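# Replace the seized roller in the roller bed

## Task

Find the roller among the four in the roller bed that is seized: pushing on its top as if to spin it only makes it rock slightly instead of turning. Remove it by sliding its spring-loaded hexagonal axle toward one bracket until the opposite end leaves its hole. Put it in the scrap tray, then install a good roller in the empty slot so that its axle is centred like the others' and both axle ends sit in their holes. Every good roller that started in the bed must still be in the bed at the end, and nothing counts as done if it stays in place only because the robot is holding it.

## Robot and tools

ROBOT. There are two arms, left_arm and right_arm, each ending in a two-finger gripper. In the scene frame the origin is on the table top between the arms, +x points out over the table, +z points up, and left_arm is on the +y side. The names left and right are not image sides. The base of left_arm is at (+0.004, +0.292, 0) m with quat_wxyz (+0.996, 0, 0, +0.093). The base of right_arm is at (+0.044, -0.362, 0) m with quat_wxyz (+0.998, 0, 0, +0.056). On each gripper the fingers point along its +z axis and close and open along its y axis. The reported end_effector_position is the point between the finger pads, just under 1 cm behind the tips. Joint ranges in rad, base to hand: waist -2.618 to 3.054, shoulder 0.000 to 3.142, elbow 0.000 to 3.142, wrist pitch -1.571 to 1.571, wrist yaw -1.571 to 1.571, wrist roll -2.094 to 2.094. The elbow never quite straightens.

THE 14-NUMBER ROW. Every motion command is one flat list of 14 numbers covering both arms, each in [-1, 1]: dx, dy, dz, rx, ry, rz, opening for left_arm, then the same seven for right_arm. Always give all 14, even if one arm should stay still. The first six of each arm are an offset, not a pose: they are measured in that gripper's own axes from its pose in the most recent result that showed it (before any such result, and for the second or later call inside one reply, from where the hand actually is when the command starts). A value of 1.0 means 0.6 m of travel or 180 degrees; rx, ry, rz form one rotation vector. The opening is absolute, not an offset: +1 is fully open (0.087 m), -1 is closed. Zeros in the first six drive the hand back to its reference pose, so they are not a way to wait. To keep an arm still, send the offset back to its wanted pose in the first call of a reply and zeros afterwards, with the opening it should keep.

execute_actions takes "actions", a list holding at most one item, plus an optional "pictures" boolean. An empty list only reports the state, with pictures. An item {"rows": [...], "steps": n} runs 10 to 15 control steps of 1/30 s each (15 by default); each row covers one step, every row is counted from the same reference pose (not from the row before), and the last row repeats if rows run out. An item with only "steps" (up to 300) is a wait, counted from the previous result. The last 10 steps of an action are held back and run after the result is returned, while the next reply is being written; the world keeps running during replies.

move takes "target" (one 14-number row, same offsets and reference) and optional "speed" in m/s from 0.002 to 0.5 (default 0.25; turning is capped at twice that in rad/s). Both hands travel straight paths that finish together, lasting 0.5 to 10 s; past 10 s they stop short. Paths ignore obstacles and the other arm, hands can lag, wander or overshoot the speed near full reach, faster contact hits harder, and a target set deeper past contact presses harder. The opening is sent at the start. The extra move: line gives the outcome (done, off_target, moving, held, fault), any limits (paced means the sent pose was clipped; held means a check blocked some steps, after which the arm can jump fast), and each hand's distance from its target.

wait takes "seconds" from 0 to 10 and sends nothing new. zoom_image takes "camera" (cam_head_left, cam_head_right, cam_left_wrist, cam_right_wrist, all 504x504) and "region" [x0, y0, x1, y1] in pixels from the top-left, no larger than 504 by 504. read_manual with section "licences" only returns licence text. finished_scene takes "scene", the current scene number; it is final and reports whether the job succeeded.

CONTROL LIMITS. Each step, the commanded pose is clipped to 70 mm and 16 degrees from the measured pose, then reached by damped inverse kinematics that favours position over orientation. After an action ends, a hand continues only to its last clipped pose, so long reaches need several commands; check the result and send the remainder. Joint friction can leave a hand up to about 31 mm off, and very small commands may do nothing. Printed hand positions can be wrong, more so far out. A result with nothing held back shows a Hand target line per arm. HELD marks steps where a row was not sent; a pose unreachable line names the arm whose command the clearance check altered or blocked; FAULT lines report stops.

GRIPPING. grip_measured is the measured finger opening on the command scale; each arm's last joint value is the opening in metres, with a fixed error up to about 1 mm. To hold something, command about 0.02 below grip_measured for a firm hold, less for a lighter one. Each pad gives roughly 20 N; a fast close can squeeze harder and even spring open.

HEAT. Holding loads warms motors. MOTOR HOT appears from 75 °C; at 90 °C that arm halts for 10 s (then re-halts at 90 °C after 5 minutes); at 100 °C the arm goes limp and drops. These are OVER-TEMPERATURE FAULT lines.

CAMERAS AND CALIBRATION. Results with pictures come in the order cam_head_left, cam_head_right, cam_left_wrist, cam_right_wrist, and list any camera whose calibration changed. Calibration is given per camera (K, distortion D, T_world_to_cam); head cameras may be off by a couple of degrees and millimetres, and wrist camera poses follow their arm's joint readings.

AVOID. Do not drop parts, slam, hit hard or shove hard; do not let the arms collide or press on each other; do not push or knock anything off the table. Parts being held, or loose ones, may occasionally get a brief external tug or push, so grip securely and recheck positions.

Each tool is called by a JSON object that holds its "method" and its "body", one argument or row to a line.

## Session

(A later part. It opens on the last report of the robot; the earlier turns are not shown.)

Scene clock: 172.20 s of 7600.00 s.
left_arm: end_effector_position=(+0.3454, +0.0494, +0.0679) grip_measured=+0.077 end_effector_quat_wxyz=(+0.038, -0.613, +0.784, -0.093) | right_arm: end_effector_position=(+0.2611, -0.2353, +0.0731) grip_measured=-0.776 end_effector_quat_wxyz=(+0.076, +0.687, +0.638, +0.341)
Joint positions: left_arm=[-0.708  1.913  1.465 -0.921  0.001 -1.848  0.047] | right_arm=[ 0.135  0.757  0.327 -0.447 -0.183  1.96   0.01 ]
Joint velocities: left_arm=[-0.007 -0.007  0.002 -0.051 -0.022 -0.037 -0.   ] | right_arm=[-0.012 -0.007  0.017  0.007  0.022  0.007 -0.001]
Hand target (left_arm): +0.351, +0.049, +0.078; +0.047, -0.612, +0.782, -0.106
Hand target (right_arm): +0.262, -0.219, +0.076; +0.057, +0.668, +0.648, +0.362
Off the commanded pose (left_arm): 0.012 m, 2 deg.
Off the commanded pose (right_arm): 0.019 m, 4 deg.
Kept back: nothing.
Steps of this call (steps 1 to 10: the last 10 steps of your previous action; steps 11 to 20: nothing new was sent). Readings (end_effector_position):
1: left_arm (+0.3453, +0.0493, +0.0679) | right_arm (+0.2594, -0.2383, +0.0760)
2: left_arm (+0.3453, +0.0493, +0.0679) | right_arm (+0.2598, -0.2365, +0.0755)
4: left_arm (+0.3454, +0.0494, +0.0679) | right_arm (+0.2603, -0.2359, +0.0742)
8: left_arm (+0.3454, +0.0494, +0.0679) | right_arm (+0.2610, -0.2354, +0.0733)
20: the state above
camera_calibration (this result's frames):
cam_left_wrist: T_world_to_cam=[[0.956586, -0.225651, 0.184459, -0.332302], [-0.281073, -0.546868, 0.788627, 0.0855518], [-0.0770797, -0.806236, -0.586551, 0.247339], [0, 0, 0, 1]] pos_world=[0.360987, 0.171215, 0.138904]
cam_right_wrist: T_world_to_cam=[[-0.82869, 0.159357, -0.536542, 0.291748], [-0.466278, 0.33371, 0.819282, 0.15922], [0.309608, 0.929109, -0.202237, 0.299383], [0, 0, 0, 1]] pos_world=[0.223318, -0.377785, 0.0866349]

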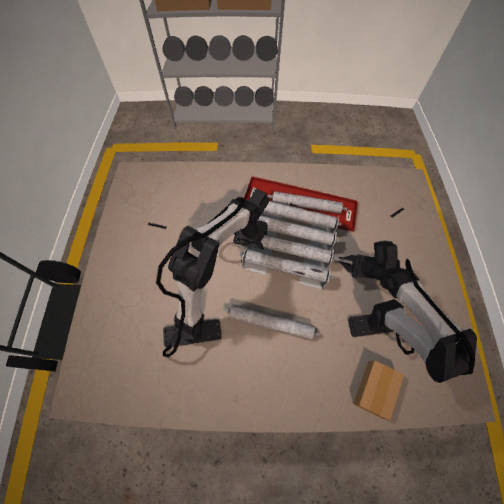

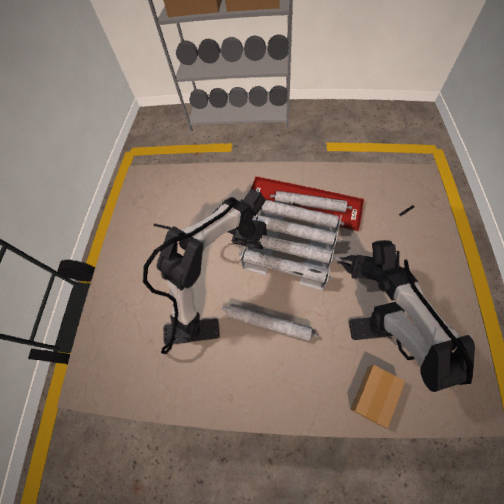

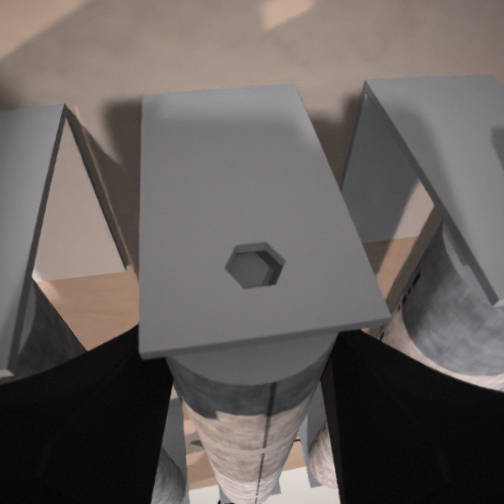

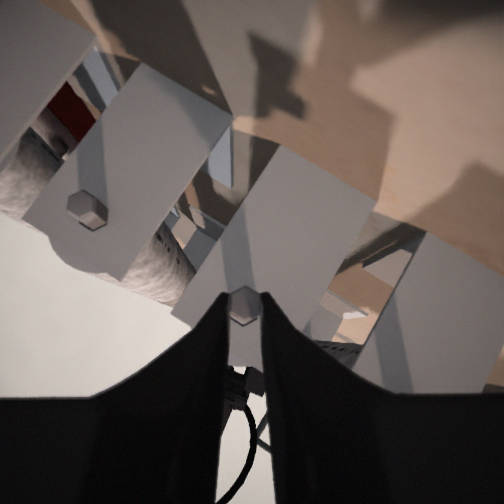

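Axle slightly low and image-left. Push left up/−y harder, right neutral.

{"method": "execute_actions", "body": {
  "actions": [
    {"rows":[[0,-0.015,-0.02,0.01,0,0,0.03,0,0,0,0,0,0,-0.85],[0,-0.019,-0.025,0.012,0,0,0.03,0,0,0,0,0,0,-0.85],[0,-0.023,-0.03,0.014,0,0,0.03,0,0,0,0,0,0,-0.85],[0,-0.027,-0.035,0.016,0,0,0.03,0,0,0,0,0,0,-0.85],[0,-0.03,-0.04,0.018,0,0,0.03,0,0,0,0,0,0,-0.85]],"steps":15}
  ]
}}

{"method": "execute_actions", "body": {
  "actions": [
    {"steps":20}
  ],
  "pictures": true
}}

Scene clock: 172.80 s of 7600.00 s.
left_arm: end_effector_position=(+0.3456, +0.0494, +0.0684) grip_measured=+0.077 end_effector_quat_wxyz=(+0.038, -0.613, +0.784, -0.093) | right_arm: end_effector_position=(+0.2612, -0.2359, +0.0734) grip_measured=-0.776 end_effector_quat_wxyz=(+0.077, +0.688, +0.637, +0.340)
Joint positions: left_arm=[-0.708  1.915  1.469 -0.925  0.    -1.848  0.047] | right_arm=[ 0.135  0.757  0.329 -0.451 -0.181  1.96   0.01 ]
Joint velocities: left_arm=[ 0.022  0.051  0.081 -0.095  0.037  0.081  0.   ] | right_arm=[-0.022  0.007 -0.007 -0.081  0.007  0.007  0.001]
Steps of this call (steps 1 to 13: nothing new was sent; steps 14 to 18: the first 5 steps of this action). Readings (end_effector_position):
14: left_arm (+0.3454, +0.0494, +0.0679) | right_arm (+0.2612, -0.2358, +0.0733)
15: left_arm (+0.3454, +0.0494, +0.0679) | right_arm (+0.2612, -0.2359, +0.0734)
17: left_arm (+0.3456, +0.0493, +0.0684) | right_arm (+0.2612, -0.2359, +0.0734)
18: the state above

Scene clock: 173.47 s of 7600.00 s.
left_arm: end_effector_position=(+0.3455, +0.0495, +0.0683) grip_measured=+0.077 end_effector_quat_wxyz=(+0.036, -0.613, +0.784, -0.090) | right_arm: end_effector_position=(+0.2612, -0.2359, +0.0734) grip_measured=-0.776 end_effector_quat_wxyz=(+0.077, +0.688, +0.637, +0.340)
Joint positions: left_arm=[-0.708  1.919  1.477 -0.934  0.    -1.849  0.047] | right_arm=[ 0.135  0.757  0.329 -0.451 -0.181  1.96   0.01 ]
Joint velocities: left_arm=[ 0.002 -0.022  0.017 -0.037 -0.007 -0.037 -0.   ] | right_arm=[-0.007  0.007 -0.012  0.022  0.037 -0.051 -0.   ]
Hand target (left_arm): +0.358, +0.048, +0.095; +0.055, -0.612, +0.781, -0.116
Hand target (right_arm): +0.261, -0.235, +0.073; +0.076, +0.687, +0.637, +0.341
Off the commanded pose (left_arm): 0.030 m, 4 deg.
Off the commanded pose (right_arm): 0.001 m, 0 deg.
Kept back: nothing.
Steps of this call (steps 1 to 10: the last 10 steps of your previous action; steps 11 to 20: nothing new was sent). Readings (end_effector_position):
1: left_arm (+0.3456, +0.0494, +0.0683) | right_arm (+0.2612, -0.2359, +0.0734)
2: left_arm (+0.3456, +0.0494, +0.0683) | right_arm (+0.2612, -0.2359, +0.0734)
4: left_arm (+0.3455, +0.0495, +0.0683) | right_arm (+0.2612, -0.2359, +0.0734)
8: left_arm (+0.3455, +0.0495, +0.0683) | right_arm (+0.2612, -0.2359, +0.0734)
20: the state above
camera_calibration (this result's frames):
cam_left_wrist: T_world_to_cam=[[0.957782, -0.22591, 0.177818, -0.332433], [-0.276097, -0.550323, 0.787982, 0.083812], [-0.0801552, -0.80381, -0.589462, 0.248794], [0, 0, 0, 1]] pos_world=[0.36148, 0.171007, 0.139725]
cam_right_wrist: T_world_to_cam=[[-0.828719, 0.16049, -0.53616, 0.292278], [-0.464778, 0.336332, 0.819062, 0.159522], [0.311779, 0.927968, -0.204132, 0.299221], [0, 0, 0, 1]] pos_world=[0.223067, -0.378228, 0.0871298]

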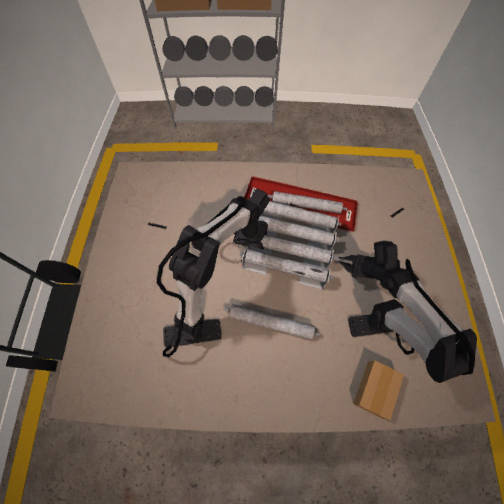

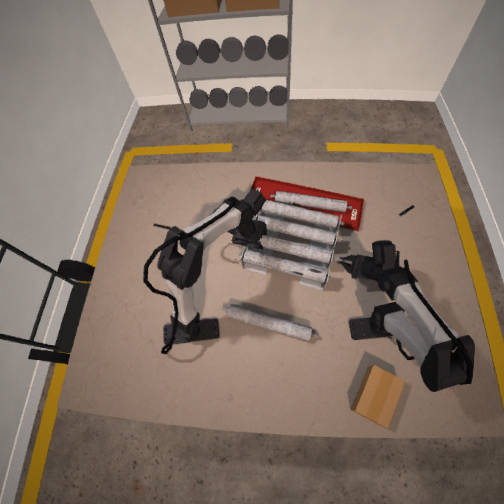

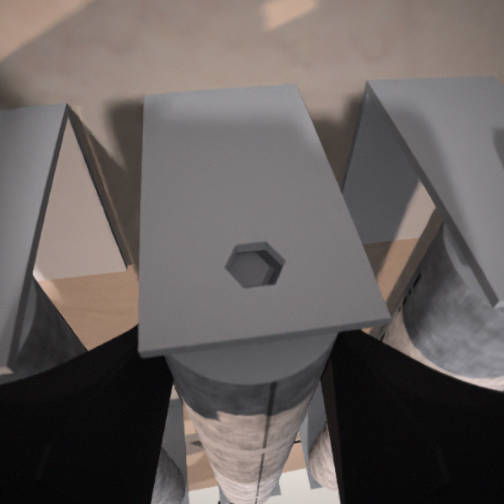

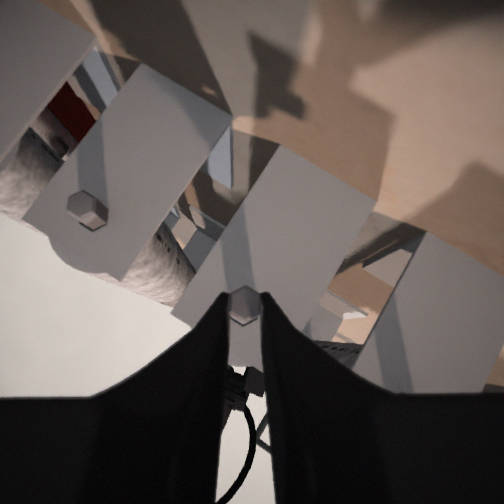

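{"method": "execute_actions", "body": {
  "actions": [
    {"rows":[[0,-0.03,-0.03,0.03,0,0,0.03,-0.01,0,0,0,-0.01,0,-0.85],[0,-0.03,-0.03,0.03,0,0,0.03,-0.02,0,-0.003,0,-0.015,0,-0.85],[0,-0.03,-0.03,0.03,0,0,0.03,-0.03,0,-0.006,0,-0.02,0,-0.85],[0,-0.03,-0.03,0.03,0,0,0.03,-0.03,0,-0.006,0,-0.02,0,-0.85],[0,-0.03,-0.03,0.03,0,0,0.03,-0.03,0,-0.006,0,-0.02,0,-0.85],[0,-0.03,-0.03,0.03,0,0,0.03,-0.03,0,-0.006,0,-0.02,0,-0.85],[0,-0.03,-0.03,0.03,0,0,0.03,-0.015,0,0,0,-0.01,0,-0.85],[0,-0.03,-0.03,0.03,0,0,0.03,0,0,0,0,0,0,-0.85],[0,-0.03,-0.03,0.03,0,0,0.03,0.015,0,0.01,0,0,0,-0.85]],"steps":15}
  ]
}}

{"method": "execute_actions", "body": {
  "actions": [
    {"steps":20}
  ],
  "pictures": true
}}

Scene clock: 174.27 s of 7600.00 s.
left_arm: end_effector_position=(+0.3463, +0.0493, +0.0680) grip_measured=+0.077 end_effector_quat_wxyz=(+0.038, -0.612, +0.784, -0.091) | right_arm: end_effector_position=(+0.2610, -0.2375, +0.0736) grip_measured=-0.776 end_effector_quat_wxyz=(+0.074, +0.686, +0.638, +0.341)
Joint positions: left_arm=[-0.708  1.919  1.475 -0.929 -0.002 -1.847  0.047] | right_arm=[ 0.114  0.757  0.33  -0.455 -0.199  1.942  0.01 ]
Joint velocities: left_arm=[-0.002  0.002  0.012  0.051 -0.125  0.022  0.   ] | right_arm=[-0.12  -0.002 -0.007  0.022 -0.154 -0.066 -0.   ]
Steps of this call (steps 1 to 19: nothing new was sent; steps 20 to 24: the first 5 steps of this action). Readings (end_effector_position):
20: left_arm (+0.3457, +0.0494, +0.0682) | right_arm (+0.2611, -0.2361, +0.0731)
21: left_arm (+0.3457, +0.0494, +0.0680) | right_arm (+0.2612, -0.2364, +0.0733)
23: left_arm (+0.3461, +0.0493, +0.0680) | right_arm (+0.2611, -0.2371, +0.0736)
24: the state above

Scene clock: 174.93 s of 7600.00 s.
left_arm: end_effector_position=(+0.3471, +0.0491, +0.0686) grip_measured=+0.077 end_effector_quat_wxyz=(+0.040, -0.610, +0.786, -0.093) | right_arm: end_effector_position=(+0.2638, -0.2247, +0.0748) grip_measured=-0.776 end_effector_quat_wxyz=(+0.073, +0.685, +0.637, +0.347)
Joint positions: left_arm=[-0.708  1.918  1.475 -0.925 -0.003 -1.842  0.047] | right_arm=[ 0.199  0.784  0.33  -0.405 -0.151  2.011  0.01 ]
Joint velocities: left_arm=[-0.012 -0.007  0.002  0.095 -0.037  0.007 -0.001] | right_arm=[-0.017  0.002  0.012  0.022 -0.007  0.022 -0.   ]
Hand target (left_arm): +0.359, +0.047, +0.090; +0.065, -0.611, +0.778, -0.127
Hand target (right_arm): +0.264, -0.226, +0.072; +0.077, +0.687, +0.637, +0.340
Off the commanded pose (left_arm): 0.024 m, 5 deg.
Off the commanded pose (right_arm): 0.003 m, 1 deg.
Kept back: nothing.
Steps of this call (steps 1 to 10: the last 10 steps of your previous action; steps 11 to 20: nothing new was sent). Readings (end_effector_position):
1: left_arm (+0.3464, +0.0492, +0.0681) | right_arm (+0.2609, -0.2376, +0.0737)
2: left_arm (+0.3464, +0.0492, +0.0681) | right_arm (+0.2609, -0.2375, +0.0738)
4: left_arm (+0.3465, +0.0492, +0.0681) | right_arm (+0.2607, -0.2346, +0.0743)
8: left_arm (+0.3471, +0.0491, +0.0686) | right_arm (+0.2630, -0.2270, +0.0745)
20: the state above
camera_calibration (this result's frames):
cam_left_wrist: T_world_to_cam=[[0.954752, -0.231327, 0.186912, -0.333346], [-0.286652, -0.548328, 0.7856, 0.0875009], [-0.0792407, -0.803632, -0.589828, 0.248539], [0, 0, 0, 1]] pos_world=[0.363039, 0.170602, 0.140161]
cam_right_wrist: T_world_to_cam=[[-0.825993, 0.161772, -0.539969, 0.293286], [-0.472741, 0.322923, 0.8199, 0.154787], [0.307005, 0.932497, -0.190256, 0.289581], [0, 0, 0, 1]] pos_world=[0.226523, -0.367463, 0.08655]

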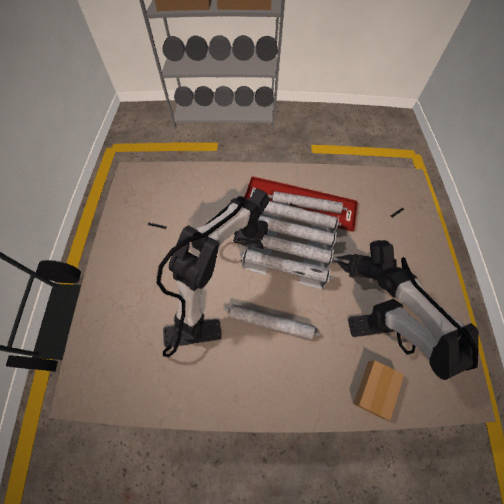

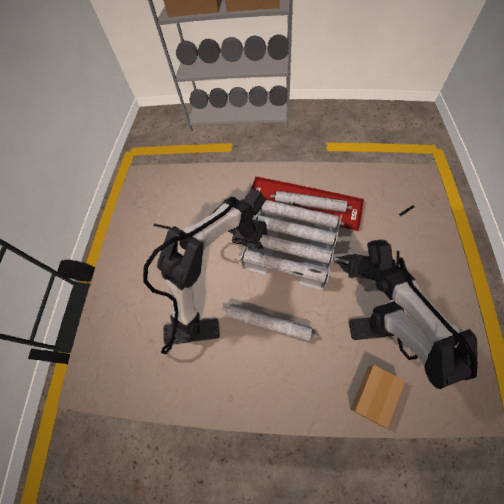

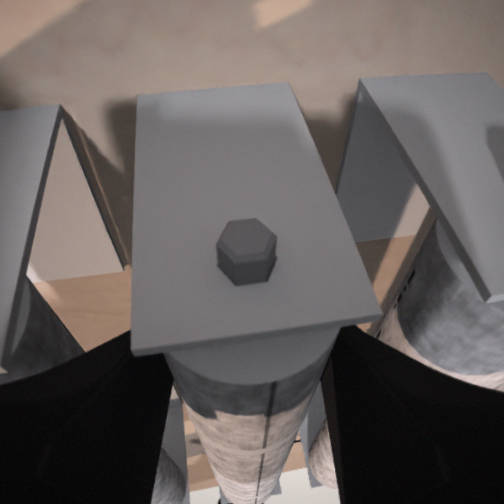

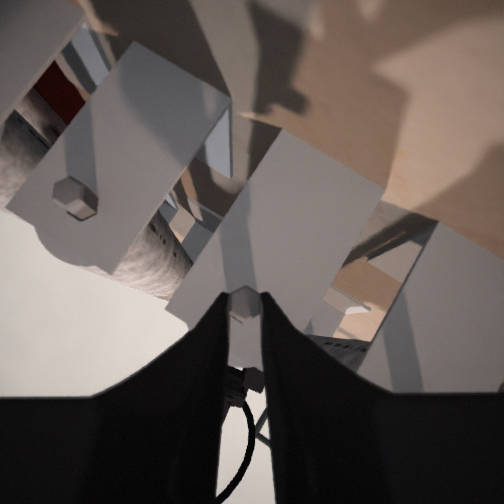

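In. Finish centring, release, retreat.

{"method": "move", "body": {
  "target": [-0.005,0,-0.01,0,0,0,0.03,0.015,0,0.008,0,0,0,-0.85],
  "speed": 0.03
}}

{"method": "move", "body": {
  "target": [0,0,0,0,0,0,0.4,0,0,0,0,0,0,-0.3]
}}

{"method": "move", "body": {
  "target": [0,0,-0.15,0,0,0,0.4,-0.03,0,-0.1,0,0,0,-0.3],
  "speed": 0.15
}}

Scene clock: 176.03 s of 7600.00 s.
left_arm: end_effector_position=(+0.3464, +0.0492, +0.0685) grip_measured=+0.077 end_effector_quat_wxyz=(+0.039, -0.610, +0.786, -0.092) | right_arm: end_effector_position=(+0.2654, -0.2192, +0.0742) grip_measured=-0.776 end_effector_quat_wxyz=(+0.078, +0.687, +0.634, +0.346)
Joint positions: left_arm=[-0.708  1.918  1.475 -0.928 -0.002 -1.842  0.047] | right_arm=[ 0.249  0.8    0.33  -0.382 -0.108  2.053  0.01 ]
Joint velocities: left_arm=[-0.012  0.002 -0.007  0.022 -0.037 -0.007 -0.   ] | right_arm=[ 0.002 -0.007 -0.027  0.022  0.007  0.022  0.   ]
Hand target (left_arm): +0.347, +0.053, +0.074; +0.040, -0.610, +0.786, -0.093
Hand target (right_arm): +0.266, -0.215, +0.075; +0.074, +0.685, +0.637, +0.347
Off the commanded pose (left_arm): 0.007 m, 0 deg.
Off the commanded pose (right_arm): 0.005 m, 1 deg.
Kept back: nothing.
move: done
camera_calibration (this result's frames):
cam_left_wrist: T_world_to_cam=[[0.955249, -0.231625, 0.183982, -0.332588], [-0.284414, -0.548269, 0.786454, 0.0865961], [-0.0812907, -0.803587, -0.589611, 0.249193], [0, 0, 0, 1]] pos_world=[0.36259, 0.170691, 0.140013]
cam_right_wrist: T_world_to_cam=[[-0.822543, 0.167764, -0.543395, 0.293985], [-0.472198, 0.331035, 0.816973, 0.156171], [0.316942, 0.928585, -0.193073, 0.280605], [0, 0, 0, 1]] pos_world=[0.226623, -0.361584, 0.0863397]

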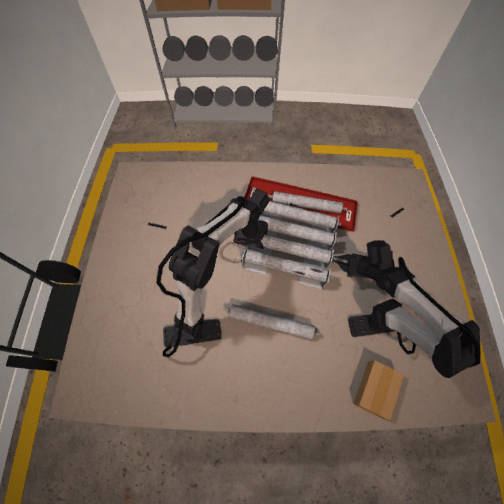

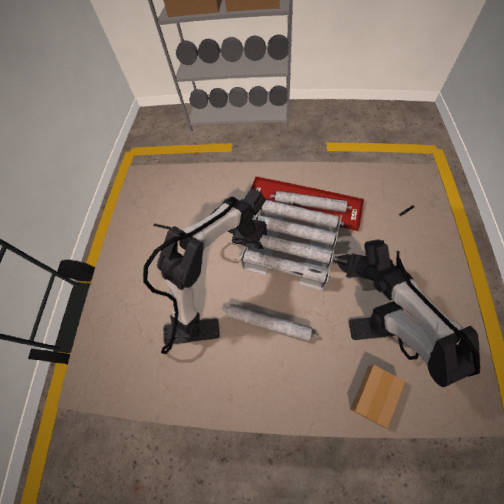

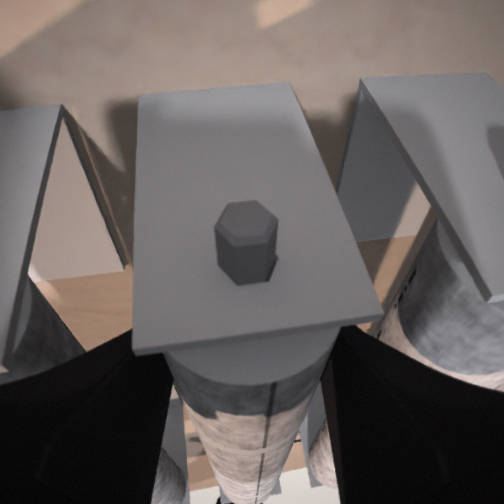

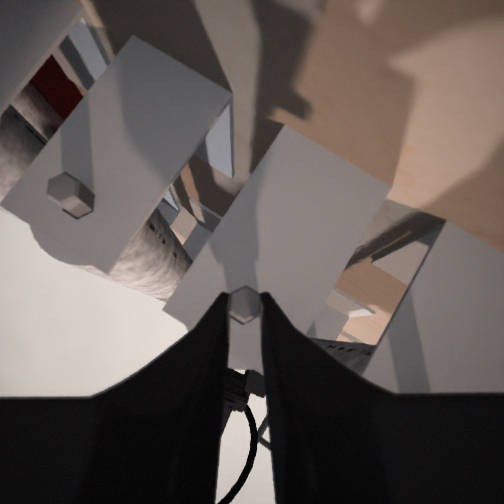

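Scene clock: 176.53 s of 7600.00 s.
left_arm: end_effector_position=(+0.3464, +0.0492, +0.0686) grip_measured=+0.400 end_effector_quat_wxyz=(+0.039, -0.610, +0.786, -0.092) | right_arm: end_effector_position=(+0.2654, -0.2192, +0.0742) grip_measured=-0.300 end_effector_quat_wxyz=(+0.078, +0.687, +0.634, +0.346)
Joint positions: left_arm=[-0.708  1.918  1.475 -0.927 -0.002 -1.842  0.061] | right_arm=[ 0.249  0.8    0.33  -0.382 -0.108  2.054  0.031]
Joint velocities: left_arm=[-0.012 -0.032 -0.017  0.022 -0.007  0.007 -0.   ] | right_arm=[-0.012  0.007  0.007 -0.051  0.037  0.037 -0.001]
Hand target (left_arm): +0.346, +0.049, +0.069; +0.039, -0.610, +0.786, -0.092
Hand target (right_arm): +0.265, -0.219, +0.074; +0.077, +0.687, +0.634, +0.346
Off the commanded pose (left_arm): 0.000 m, 0 deg.
Off the commanded pose (right_arm): 0.000 m, 0 deg.
Kept back: nothing.
move: done
camera_calibration (this result's frames):
cam_left_wrist: T_world_to_cam=[[0.955188, -0.23159, 0.184342, -0.332684], [-0.284674, -0.548119, 0.786464, 0.0866575], [-0.0810958, -0.803699, -0.589485, 0.249105], [0, 0, 0, 1]] pos_world=[0.362647, 0.170658, 0.140018]
cam_right_wrist: T_world_to_cam=[[-0.82237, 0.168191, -0.543525, 0.294141], [-0.472292, 0.330881, 0.816981, 0.156128], [0.317251, 0.928563, -0.192671, 0.280461], [0, 0, 0, 1]] pos_world=[0.226654, -0.361557, 0.0863561]

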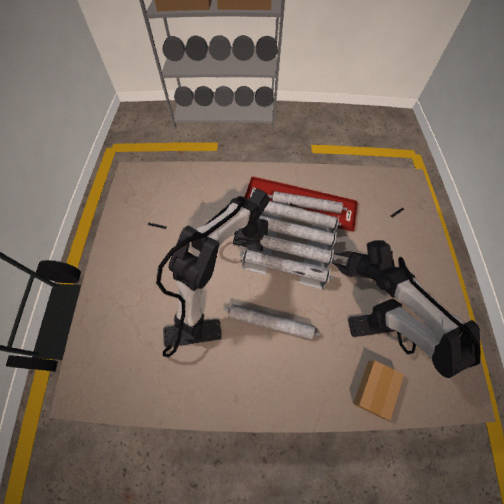

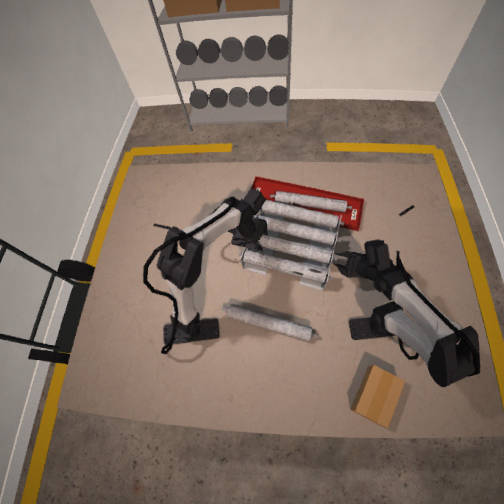

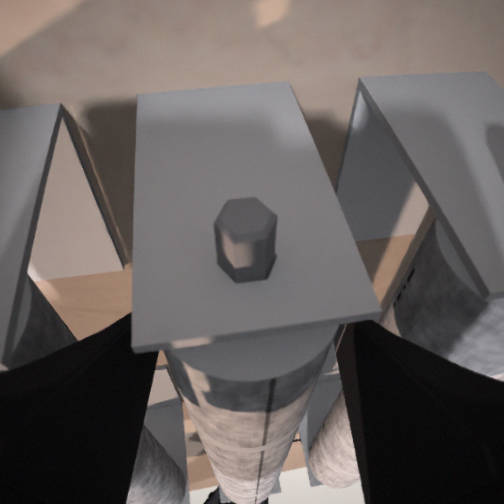

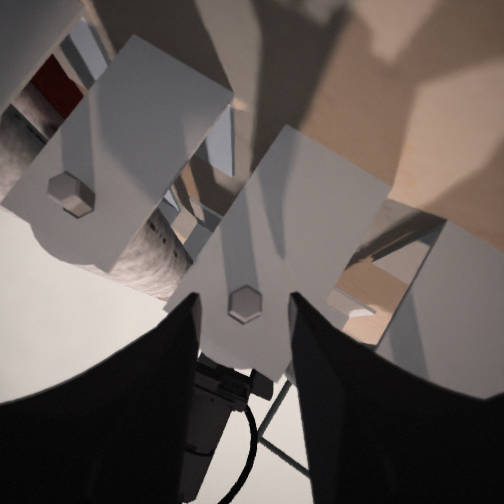

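Scene clock: 177.87 s of 7600.00 s.
left_arm: end_effector_position=(+0.3293, +0.0590, +0.1454) grip_measured=+0.400 end_effector_quat_wxyz=(+0.034, -0.611, +0.787, -0.080) | right_arm: end_effector_position=(+0.2315, -0.2538, +0.1025) grip_measured=-0.300 end_effector_quat_wxyz=(+0.070, +0.690, +0.636, +0.337)
Joint positions: left_arm=[-0.708  1.848  1.695 -1.243 -0.002 -1.842  0.061] | right_arm=[ 0.013  0.557  0.421 -0.776 -0.263  1.868  0.031]
Joint velocities: left_arm=[-0.007 -0.022 -0.022 -0.095 -0.081  0.007  0.001] | right_arm=[ 0.002  0.002 -0.012  0.007 -0.037 -0.037 -0.   ]
Hand target (left_arm): +0.331, +0.059, +0.157; +0.039, -0.610, +0.786, -0.092
Hand target (right_arm): +0.232, -0.255, +0.111; +0.077, +0.688, +0.634, +0.346
Off the commanded pose (left_arm): 0.012 m, 2 deg.
Off the commanded pose (right_arm): 0.010 m, 1 deg.
Kept back: nothing.
move: off_target (left_arm)
camera_calibration (this result's frames):
cam_left_wrist: T_world_to_cam=[[0.959111, -0.233845, 0.159447, -0.325704], [-0.266738, -0.558434, 0.785495, 0.0215967], [-0.0946441, -0.795907, -0.597975, 0.306177], [0, 0, 0, 1]] pos_world=[0.347125, 0.179584, 0.218055]
cam_right_wrist: T_world_to_cam=[[-0.836622, 0.163888, -0.522689, 0.287468], [-0.452203, 0.331891, 0.827865, 0.122923], [0.309153, 0.928972, -0.203557, 0.33194], [0, 0, 0, 1]] pos_world=[0.193469, -0.396273, 0.116061]

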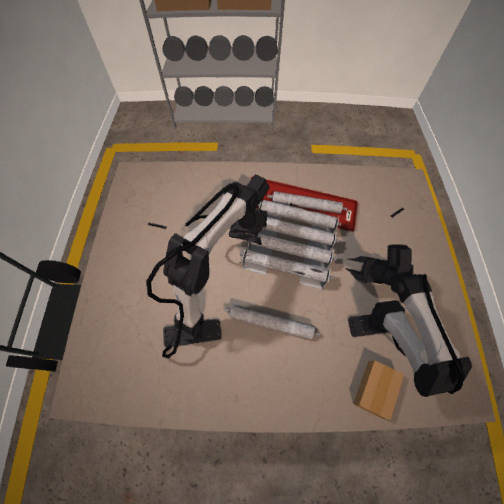

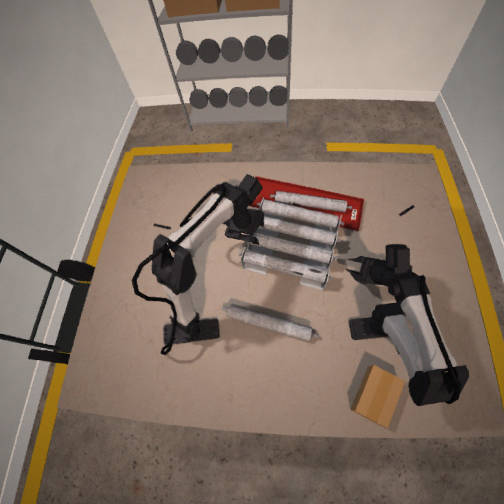

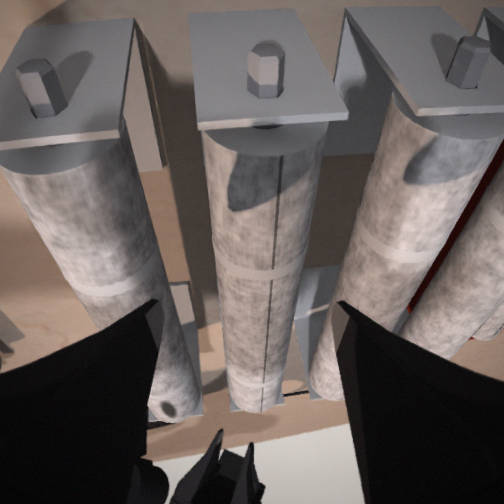

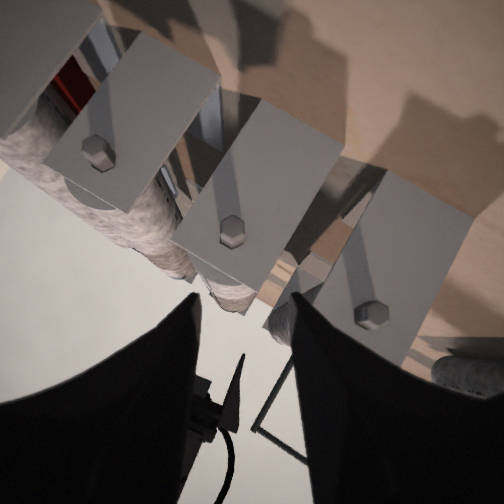

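{"method": "finished_scene", "body": {
  "scene": 2
}}

The scene is finished: the task was done.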